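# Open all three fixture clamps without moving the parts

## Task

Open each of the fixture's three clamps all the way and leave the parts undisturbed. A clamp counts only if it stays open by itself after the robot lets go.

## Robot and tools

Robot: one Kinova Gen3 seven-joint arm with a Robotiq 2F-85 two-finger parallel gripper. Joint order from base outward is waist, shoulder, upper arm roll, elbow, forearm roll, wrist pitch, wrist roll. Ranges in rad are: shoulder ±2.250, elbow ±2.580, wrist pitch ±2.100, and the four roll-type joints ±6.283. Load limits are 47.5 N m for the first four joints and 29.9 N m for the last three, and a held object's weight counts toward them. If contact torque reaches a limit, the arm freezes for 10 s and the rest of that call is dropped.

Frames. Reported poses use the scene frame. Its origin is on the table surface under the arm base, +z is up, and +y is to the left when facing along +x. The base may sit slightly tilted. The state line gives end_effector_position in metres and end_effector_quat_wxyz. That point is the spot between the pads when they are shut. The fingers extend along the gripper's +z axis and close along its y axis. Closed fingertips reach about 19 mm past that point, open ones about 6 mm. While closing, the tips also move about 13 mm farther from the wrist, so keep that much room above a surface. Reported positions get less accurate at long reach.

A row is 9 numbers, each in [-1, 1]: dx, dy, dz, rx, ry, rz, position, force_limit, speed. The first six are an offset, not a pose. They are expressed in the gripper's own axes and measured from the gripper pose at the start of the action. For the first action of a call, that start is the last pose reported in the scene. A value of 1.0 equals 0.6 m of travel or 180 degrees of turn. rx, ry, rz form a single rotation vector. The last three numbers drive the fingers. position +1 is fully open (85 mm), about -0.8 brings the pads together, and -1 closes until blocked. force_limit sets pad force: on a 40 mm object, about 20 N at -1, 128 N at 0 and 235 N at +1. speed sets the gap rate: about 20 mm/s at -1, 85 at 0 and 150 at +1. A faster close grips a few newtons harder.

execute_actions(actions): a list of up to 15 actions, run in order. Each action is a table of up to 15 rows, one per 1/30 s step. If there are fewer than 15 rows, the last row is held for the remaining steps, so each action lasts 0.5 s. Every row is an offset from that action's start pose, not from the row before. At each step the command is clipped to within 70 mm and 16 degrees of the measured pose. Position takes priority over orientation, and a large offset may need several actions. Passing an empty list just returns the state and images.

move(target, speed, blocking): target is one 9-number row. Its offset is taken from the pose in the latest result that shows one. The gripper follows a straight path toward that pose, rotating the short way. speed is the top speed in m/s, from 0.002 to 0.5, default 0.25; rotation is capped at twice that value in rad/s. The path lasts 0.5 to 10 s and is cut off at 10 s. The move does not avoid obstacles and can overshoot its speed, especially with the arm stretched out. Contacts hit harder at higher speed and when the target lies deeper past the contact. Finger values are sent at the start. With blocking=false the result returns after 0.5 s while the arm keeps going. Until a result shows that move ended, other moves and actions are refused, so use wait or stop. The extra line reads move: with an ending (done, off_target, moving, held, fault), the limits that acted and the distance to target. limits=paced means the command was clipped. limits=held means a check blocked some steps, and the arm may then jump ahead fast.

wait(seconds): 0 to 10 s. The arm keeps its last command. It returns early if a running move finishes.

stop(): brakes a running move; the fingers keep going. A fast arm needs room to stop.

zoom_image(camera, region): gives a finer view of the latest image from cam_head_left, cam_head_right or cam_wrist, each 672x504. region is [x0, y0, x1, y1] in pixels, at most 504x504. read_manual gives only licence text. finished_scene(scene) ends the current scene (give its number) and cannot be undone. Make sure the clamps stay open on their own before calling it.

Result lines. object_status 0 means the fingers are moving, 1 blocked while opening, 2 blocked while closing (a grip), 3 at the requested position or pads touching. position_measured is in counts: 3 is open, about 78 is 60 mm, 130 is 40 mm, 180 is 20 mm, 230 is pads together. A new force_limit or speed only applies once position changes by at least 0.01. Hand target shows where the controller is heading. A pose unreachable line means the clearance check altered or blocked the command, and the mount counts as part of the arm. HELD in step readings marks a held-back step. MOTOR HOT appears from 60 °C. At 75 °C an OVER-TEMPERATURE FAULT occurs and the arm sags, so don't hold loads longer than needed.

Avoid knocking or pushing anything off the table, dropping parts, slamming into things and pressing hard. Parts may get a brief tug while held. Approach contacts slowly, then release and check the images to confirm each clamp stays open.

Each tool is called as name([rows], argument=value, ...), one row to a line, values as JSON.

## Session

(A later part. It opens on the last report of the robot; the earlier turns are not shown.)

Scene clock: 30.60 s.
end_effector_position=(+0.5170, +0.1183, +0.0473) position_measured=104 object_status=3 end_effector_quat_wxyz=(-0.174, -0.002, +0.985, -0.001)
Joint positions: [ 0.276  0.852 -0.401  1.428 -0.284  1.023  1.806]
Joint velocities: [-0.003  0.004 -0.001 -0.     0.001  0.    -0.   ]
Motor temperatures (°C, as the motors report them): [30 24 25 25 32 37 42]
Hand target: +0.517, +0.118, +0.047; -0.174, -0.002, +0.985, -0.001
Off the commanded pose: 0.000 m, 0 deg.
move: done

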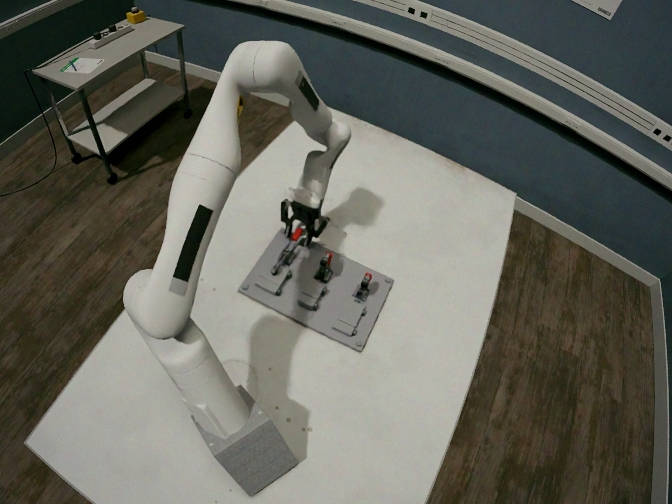

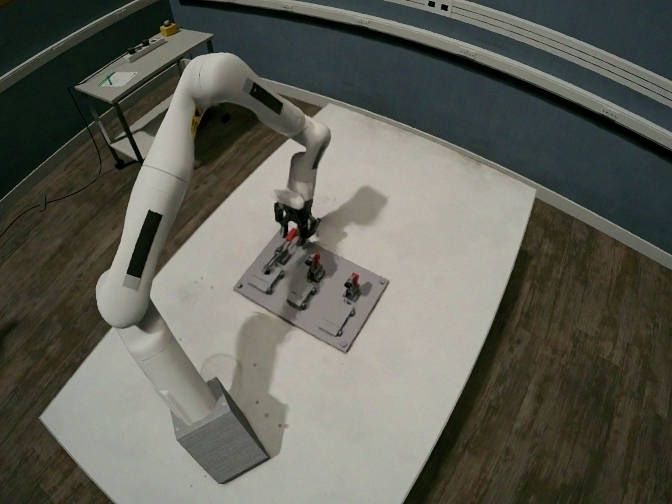

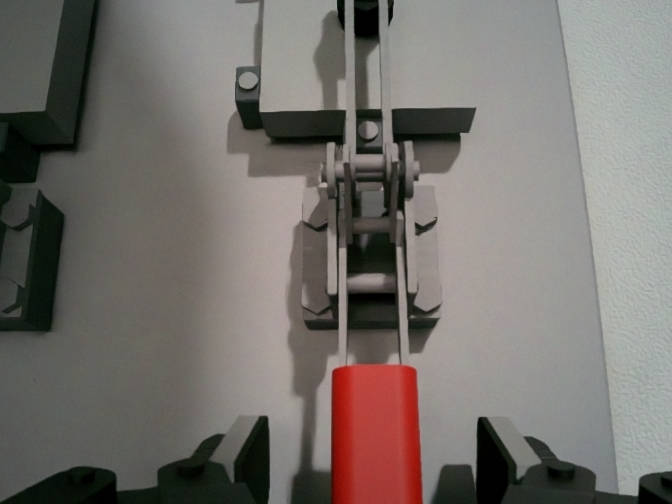

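execute_actions([
  [[0,0.001,0,0,0,0,-1,-0.3,0.5]],
])

move(target=[0.017,0,-0.021,0,-0.105,0,-1,-0.3,0.5], speed=0.14)

move(target=[0.021,0,-0.024,0,-0.13,0,-1,-0.3,0.5], speed=0.14)

execute_actions([
  [[0,0,0,0,0,0,-0.2,-0.3,1]],
])

move(target=[-0.058,0,0.027,0,0.18,0,-0.2,-0.3,1], speed=0.16)

Scene clock: 32.57 s.
end_effector_position=(+0.5170, +0.1188, +0.0473) position_measured=190 object_status=0 end_effector_quat_wxyz=(-0.174, -0.002, +0.985, -0.001)
Joint positions: [ 0.275  0.852 -0.401  1.429 -0.284  1.023  1.805]
Joint velocities: [ 0.    -0.    -0.     0.    -0.    -0.     0.002]
Motor temperatures (°C, as the motors report them): [30 24 25 25 32 37 42]
Hand target: +0.517, +0.119, +0.047; -0.174, -0.002, +0.985, -0.001
Off the commanded pose: 0.000 m, 0 deg.
Step readings (end_effector_position):
0: (+0.5168, +0.1184, +0.0470)
1: (+0.5169, +0.1185, +0.0472)
2: (+0.5170, +0.1188, +0.0473)
4: (+0.5170, +0.1190, +0.0473)
8: (+0.5170, +0.1189, +0.0473)
15: end_effector_position above

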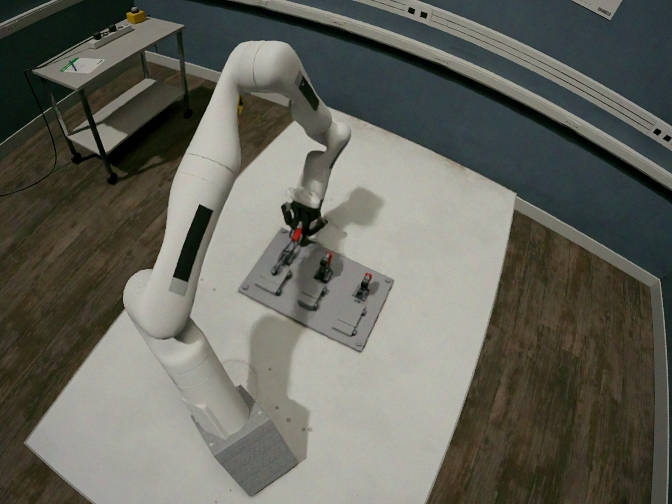

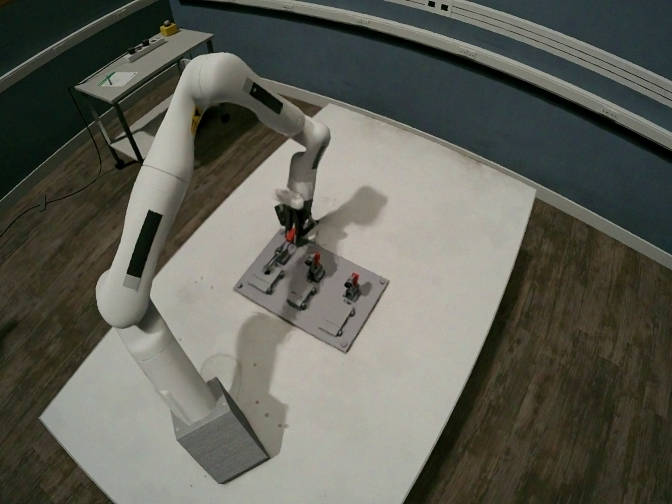

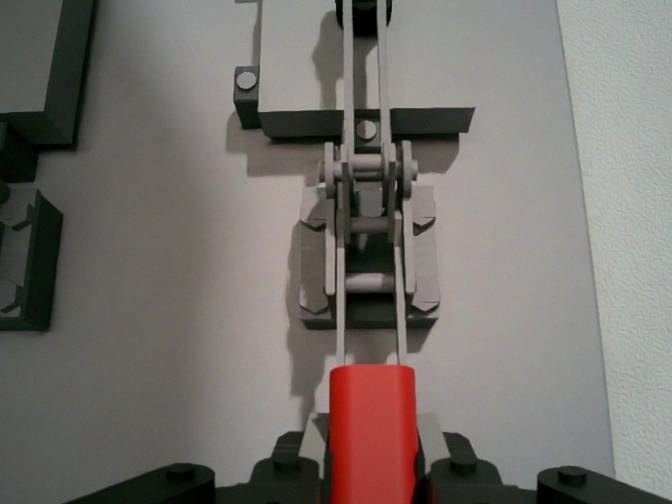

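Scene clock: 34.07 s.
end_effector_position=(+0.5115, +0.1183, +0.0620) position_measured=190 object_status=2 end_effector_quat_wxyz=(-0.010, -0.002, +1.000, -0.001)
Joint positions: [ 0.46   0.7   -0.56   1.836 -0.443  0.498  1.986]
Joint velocities: [ 0.004 -0.001 -0.002  0.004 -0.004 -0.     0.004]
Motor temperatures (°C, as the motors report them): [30 24 25 25 32 37 42]
Hand target: +0.512, +0.119, +0.062; -0.010, -0.002, +1.000, -0.001
Off the commanded pose: 0.001 m, 0 deg.
move: done

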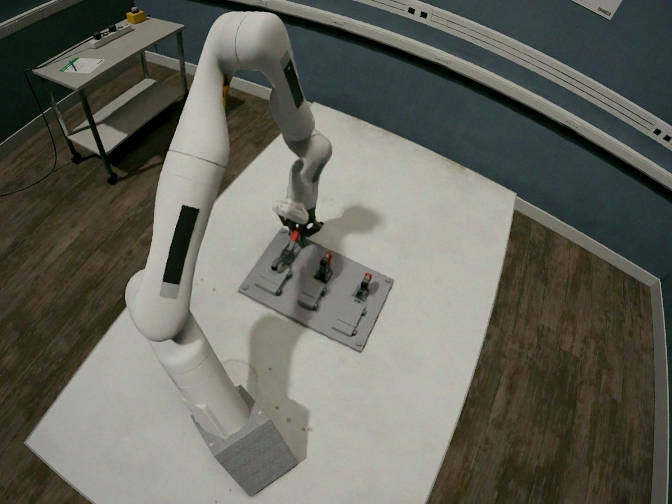

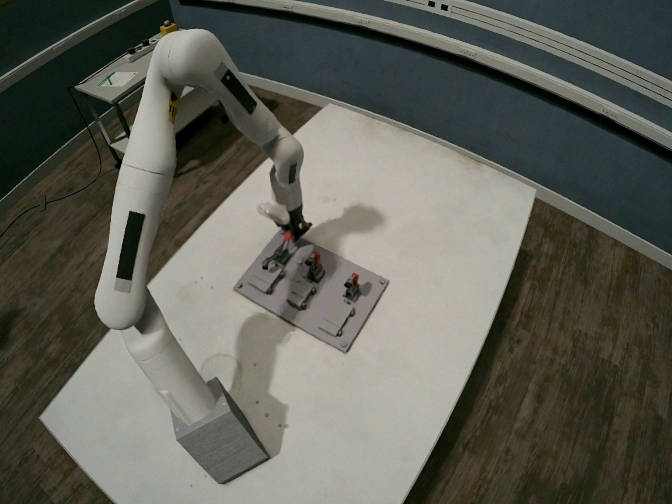

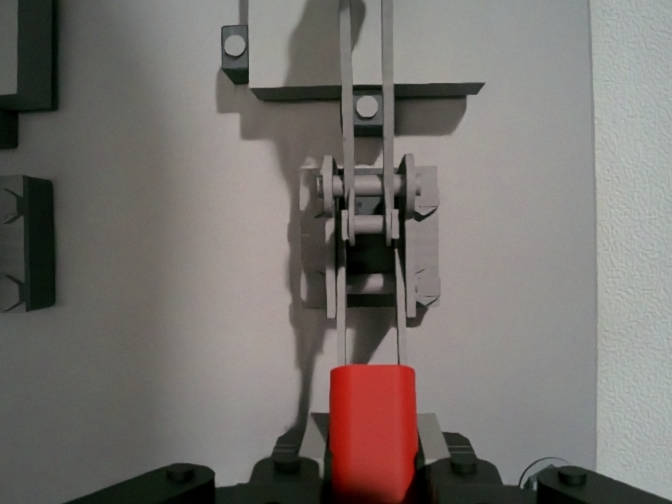

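Scene clock: 35.83 s.
end_effector_position=(+0.4987, +0.1176, +0.0763) position_measured=190 object_status=2 end_effector_quat_wxyz=(+0.192, -0.003, +0.981, -0.001)
Joint positions: [ 0.824  0.862 -1.092  2.278 -0.47  -0.352  2.134]
Joint velocities: [ 0.006  0.006 -0.004  0.001  0.006 -0.002 -0.003]
Motor temperatures (°C, as the motors report them): [30 24 25 25 32 37 42]
Hand target: +0.499, +0.118, +0.076; +0.193, -0.003, +0.981, -0.001
Off the commanded pose: 0.001 m, 0 deg.
move: done

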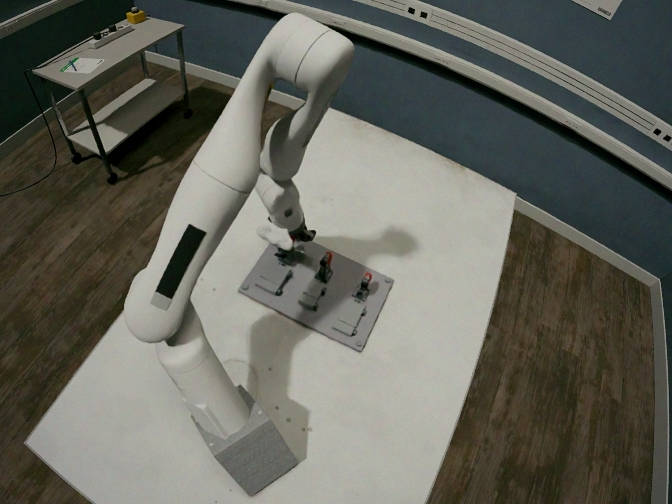

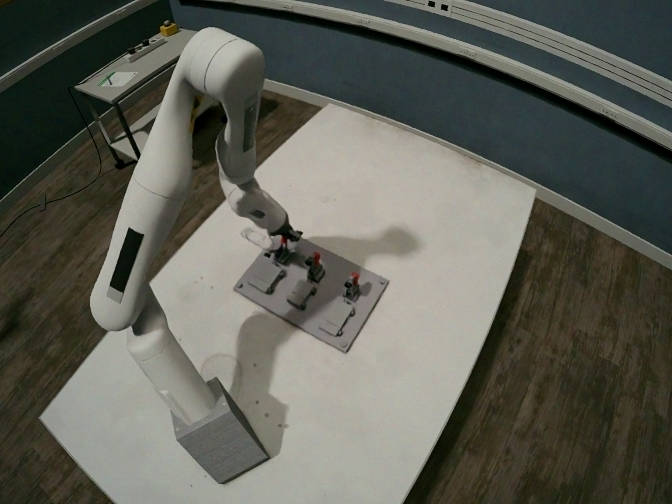

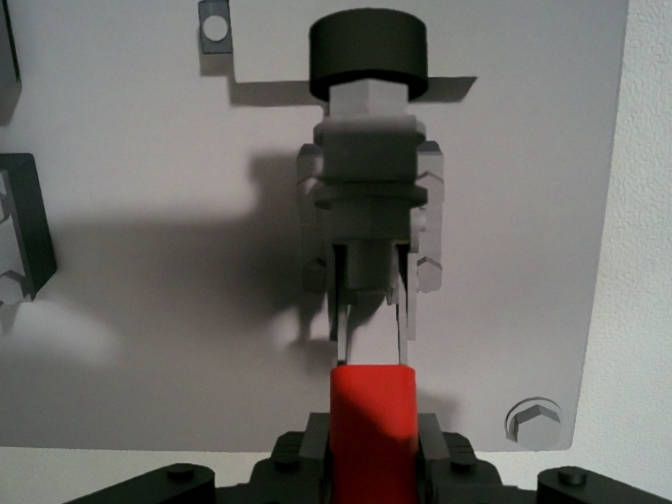

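Scene clock: 36.33 s.
end_effector_position=(+0.4987, +0.1176, +0.0763) position_measured=154 object_status=0 end_effector_quat_wxyz=(+0.192, -0.003, +0.981, -0.001)
Joint positions: [ 0.824  0.862 -1.092  2.278 -0.47  -0.352  2.134]
Joint velocities: [-0.     0.001 -0.    -0.     0.     0.001  0.   ]
Motor temperatures (°C, as the motors report them): [30 24 25 25 32 37 42]
Hand target: +0.499, +0.118, +0.076; +0.192, -0.003, +0.981, -0.001
Off the commanded pose: 0.000 m, 0 deg.
Step readings (end_effector_position):
0: (+0.4987, +0.1176, +0.0763)
1: (+0.4987, +0.1176, +0.0763)
2: (+0.4987, +0.1175, +0.0762)
4: (+0.4987, +0.1175, +0.0763)
8: (+0.4987, +0.1176, +0.0763)
15: end_effector_position above

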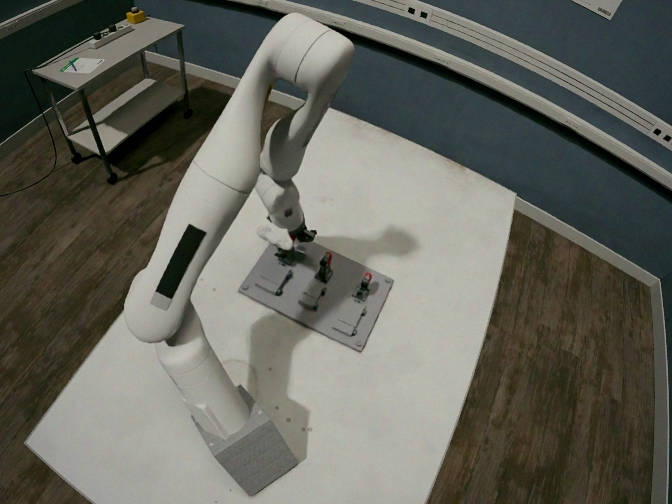

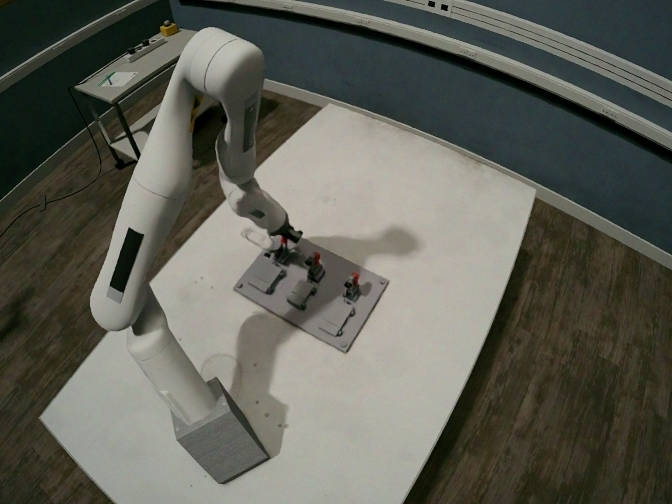

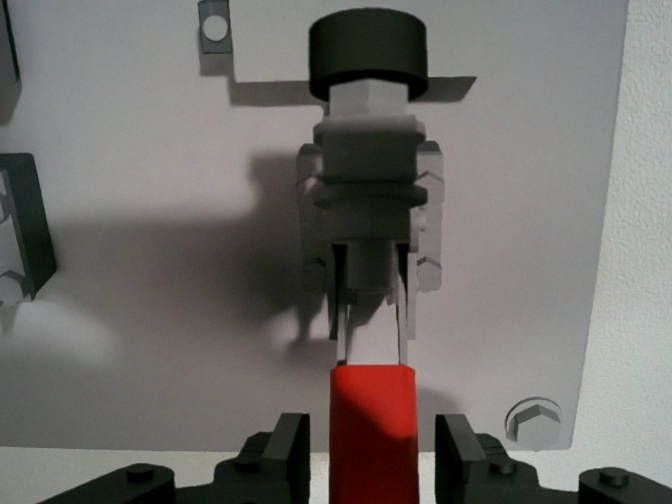

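Scene clock: 38.40 s.
end_effector_position=(+0.5378, +0.1181, +0.0753) position_measured=154 object_status=3 end_effector_quat_wxyz=(-0.088, -0.002, +0.996, -0.002)
Joint positions: [ 0.356  0.747 -0.434  1.56  -0.349  0.851  1.869]
Joint velocities: [-0.009  0.009 -0.005 -0.004  0.003  0.001 -0.001]
Motor temperatures (°C, as the motors report them): [30 24 25 25 32 37 42]
Hand target: +0.538, +0.118, +0.075; -0.089, -0.002, +0.996, -0.002
Off the commanded pose: 0.001 m, 0 deg.
move: done

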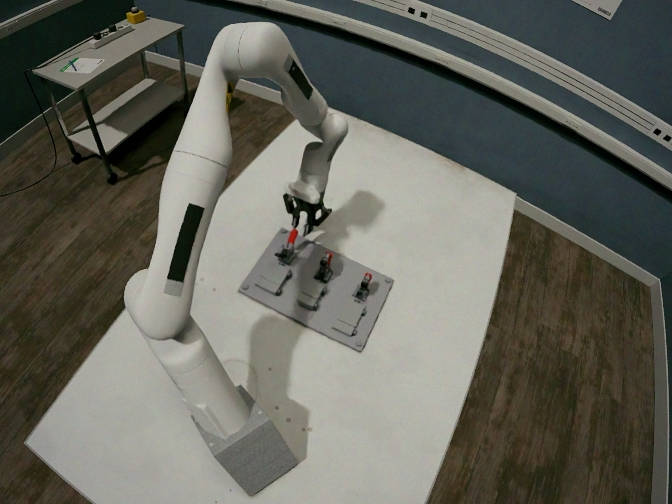

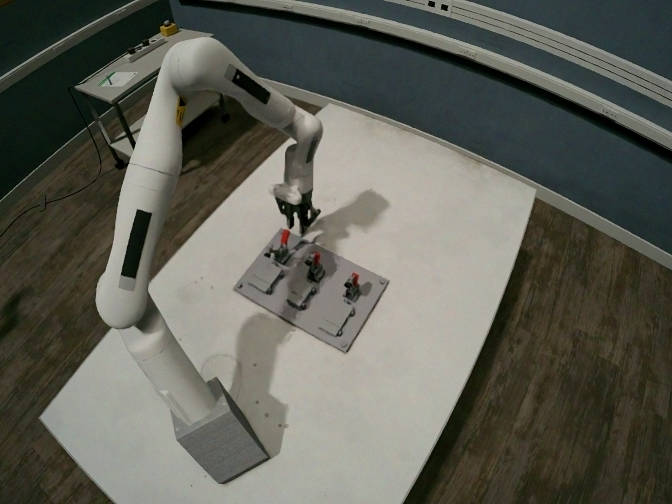

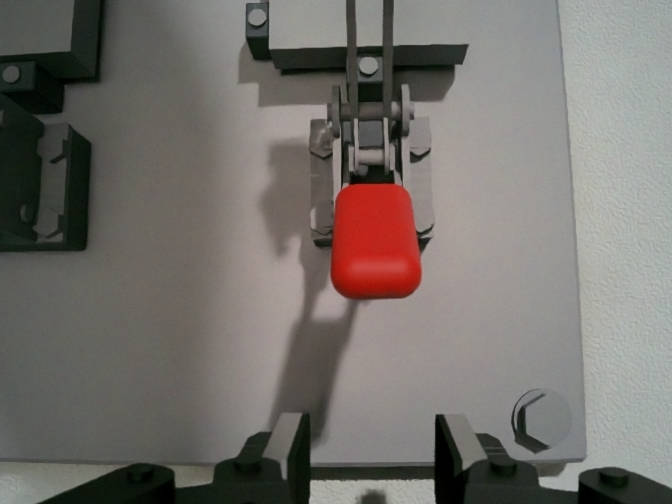

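move(target=[0.078,0,0.017,0,0,0,-1,-0.3,1], speed=0.035)

move(target=[0.015,0,0.0026,0,0,0,-1,-0.3,1], speed=0.015)

Scene clock: 40.13 s.
end_effector_position=(+0.4903, +0.1176, +0.0735) position_measured=231 object_status=3 end_effector_quat_wxyz=(-0.087, -0.002, +0.996, -0.002)
Joint positions: [ 0.401  0.697 -0.473  1.741 -0.383  0.733  1.924]
Joint velocities: [ 0.001 -0.002 -0.     0.001 -0.    -0.     0.   ]
Motor temperatures (°C, as the motors report them): [30 24 25 25 32 37 42]
Hand target: +0.490, +0.118, +0.073; -0.088, -0.002, +0.996, -0.002
Off the commanded pose: 0.000 m, 0 deg.
move: done

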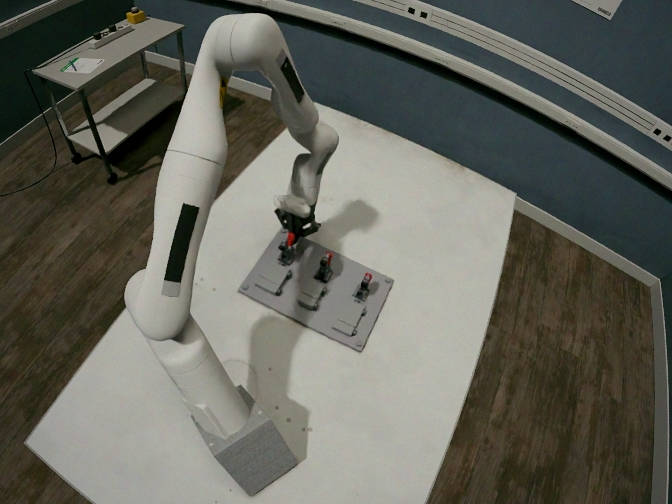

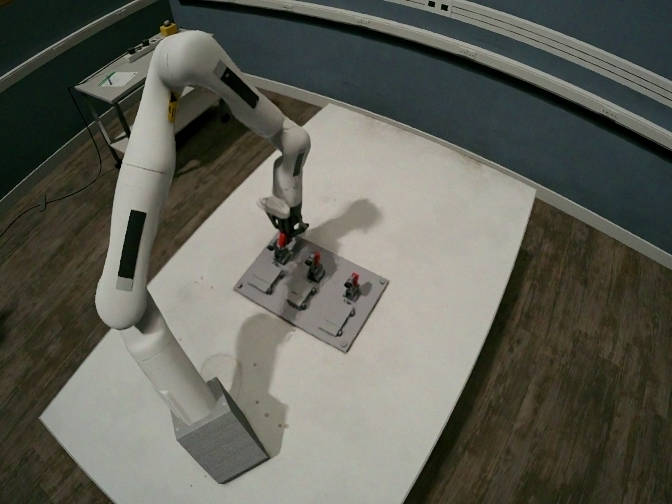

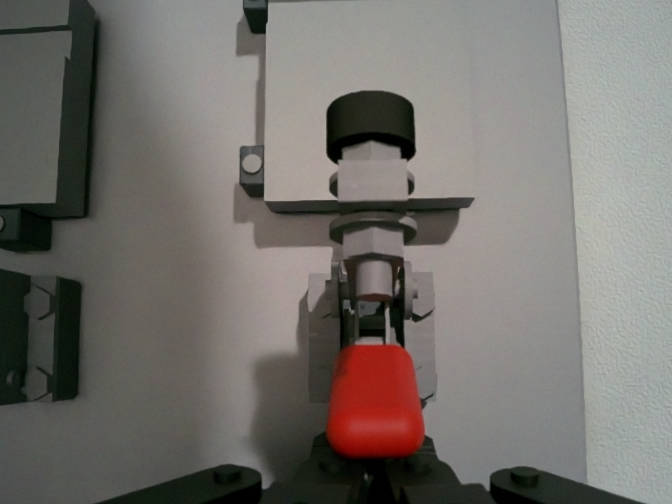

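Scene clock: 40.97 s.
end_effector_position=(+0.4828, +0.1174, +0.0738) position_measured=231 object_status=3 end_effector_quat_wxyz=(-0.086, -0.002, +0.996, -0.002)
Joint positions: [ 0.411  0.688 -0.482  1.772 -0.39   0.71   1.935]
Joint velocities: [-0.     0.    -0.     0.    -0.    -0.     0.001]
Motor temperatures (°C, as the motors report them): [30 24 25 25 32 37 42]
Hand target: +0.481, +0.118, +0.074; -0.087, -0.002, +0.996, -0.002
Off the commanded pose: 0.002 m, 0 deg.
move: done

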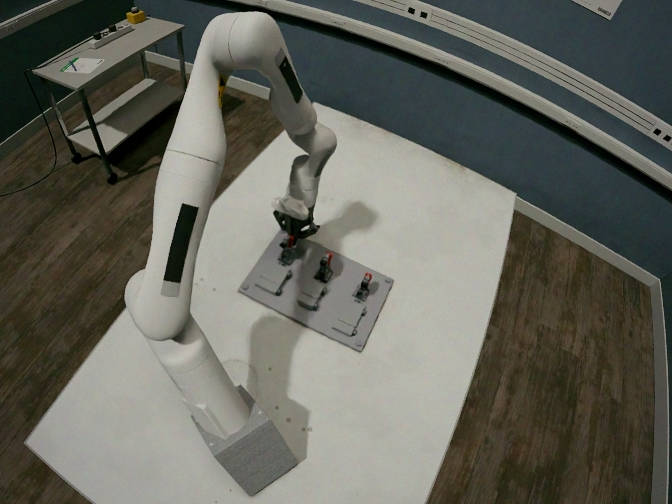

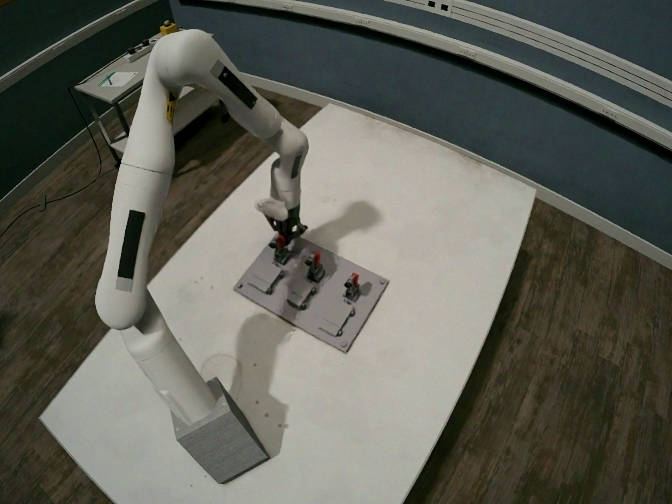

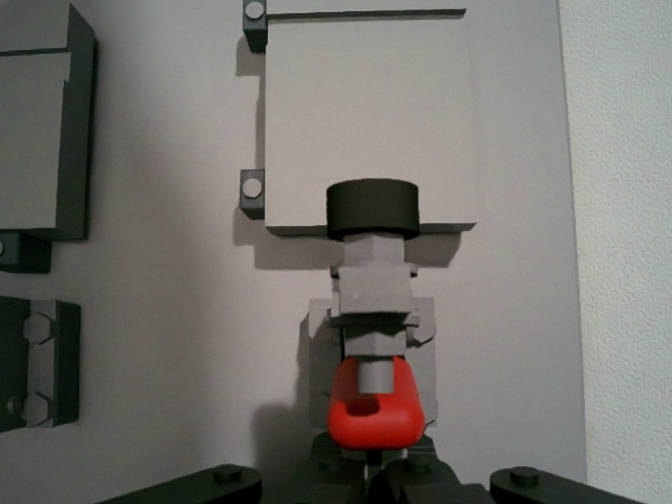

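move(target=[0.006,0,0.001,0,0,0,-1,-0.3,1], speed=0.01)

move(target=[-0.05,0,-0.03,0,0,0,-1,-0.3,1], speed=0.1)

Scene clock: 41.73 s.
end_effector_position=(+0.4826, +0.1173, +0.0742) position_measured=231 object_status=3 end_effector_quat_wxyz=(-0.082, -0.003, +0.997, -0.003)
Joint positions: [ 0.415  0.684 -0.485  1.782 -0.394  0.698  1.94 ]
Joint velocities: [ 0.    -0.001  0.     0.    -0.    -0.001  0.001]
Motor temperatures (°C, as the motors report them): [30 24 25 25 32 37 42]
Hand target: +0.479, +0.117, +0.074; -0.086, -0.002, +0.996, -0.002
Off the commanded pose: 0.003 m, 0 deg.
move: done

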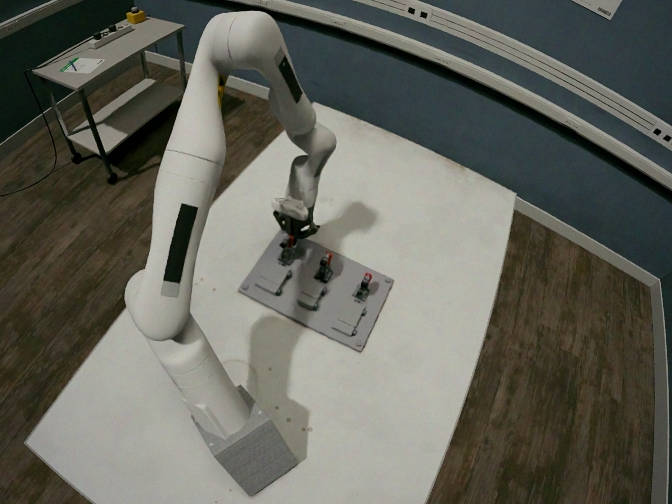

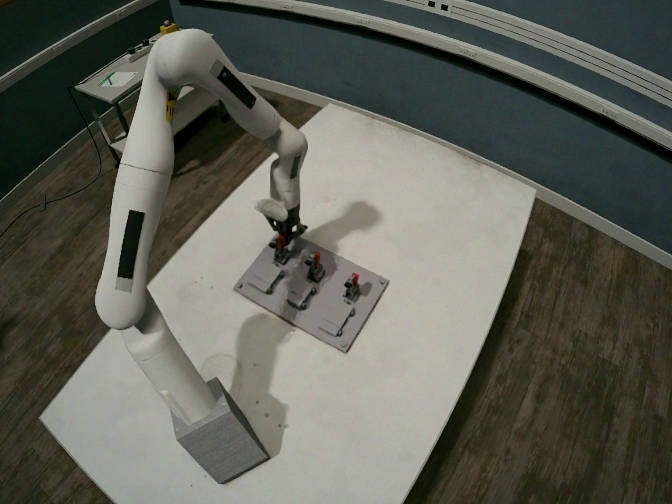

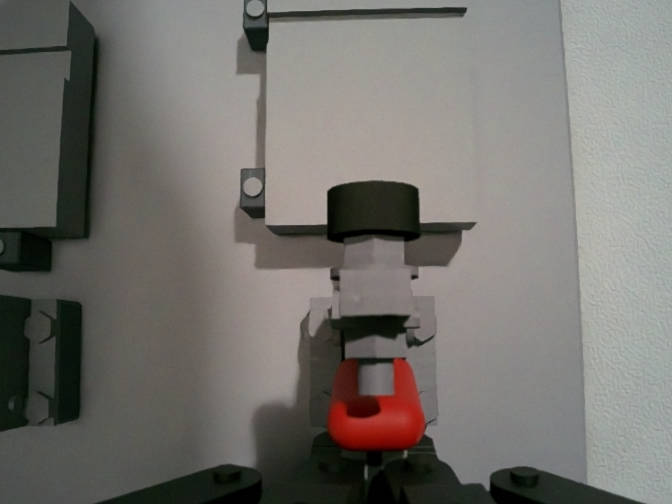

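Scene clock: 42.47 s.
end_effector_position=(+0.5153, +0.1176, +0.0873) position_measured=231 object_status=3 end_effector_quat_wxyz=(-0.082, -0.003, +0.997, -0.003)
Joint positions: [ 0.398  0.695 -0.457  1.661 -0.369  0.802  1.902]
Joint velocities: [-0.002  0.002 -0.001 -0.001  0.001  0.001  0.001]
Motor temperatures (°C, as the motors report them): [30 24 25 25 32 37 42]
Hand target: +0.515, +0.118, +0.087; -0.082, -0.003, +0.997, -0.003
Off the commanded pose: 0.000 m, 0 deg.
move: done

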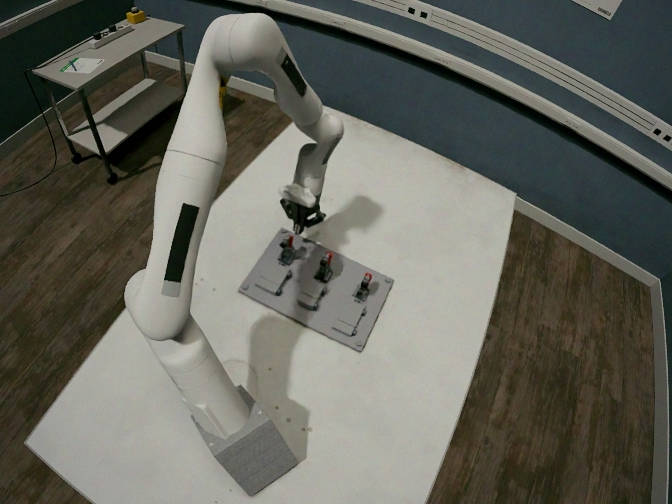

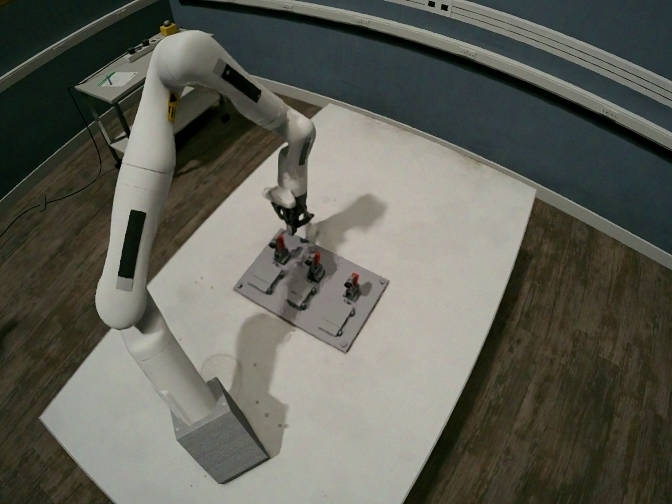

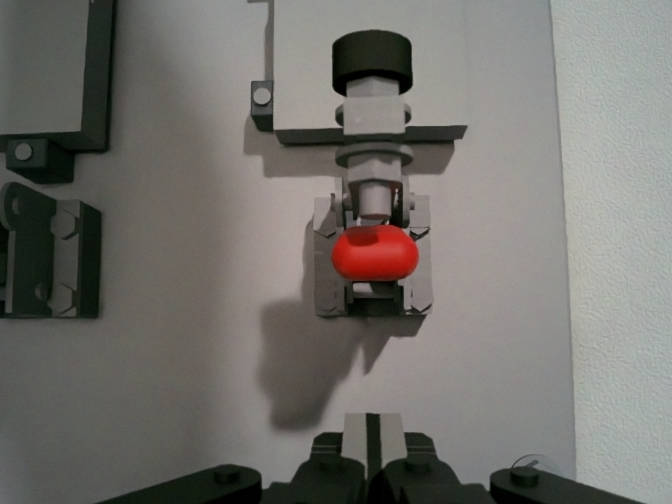

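finished_scene(scene=2)

The scene is finished: the task was done.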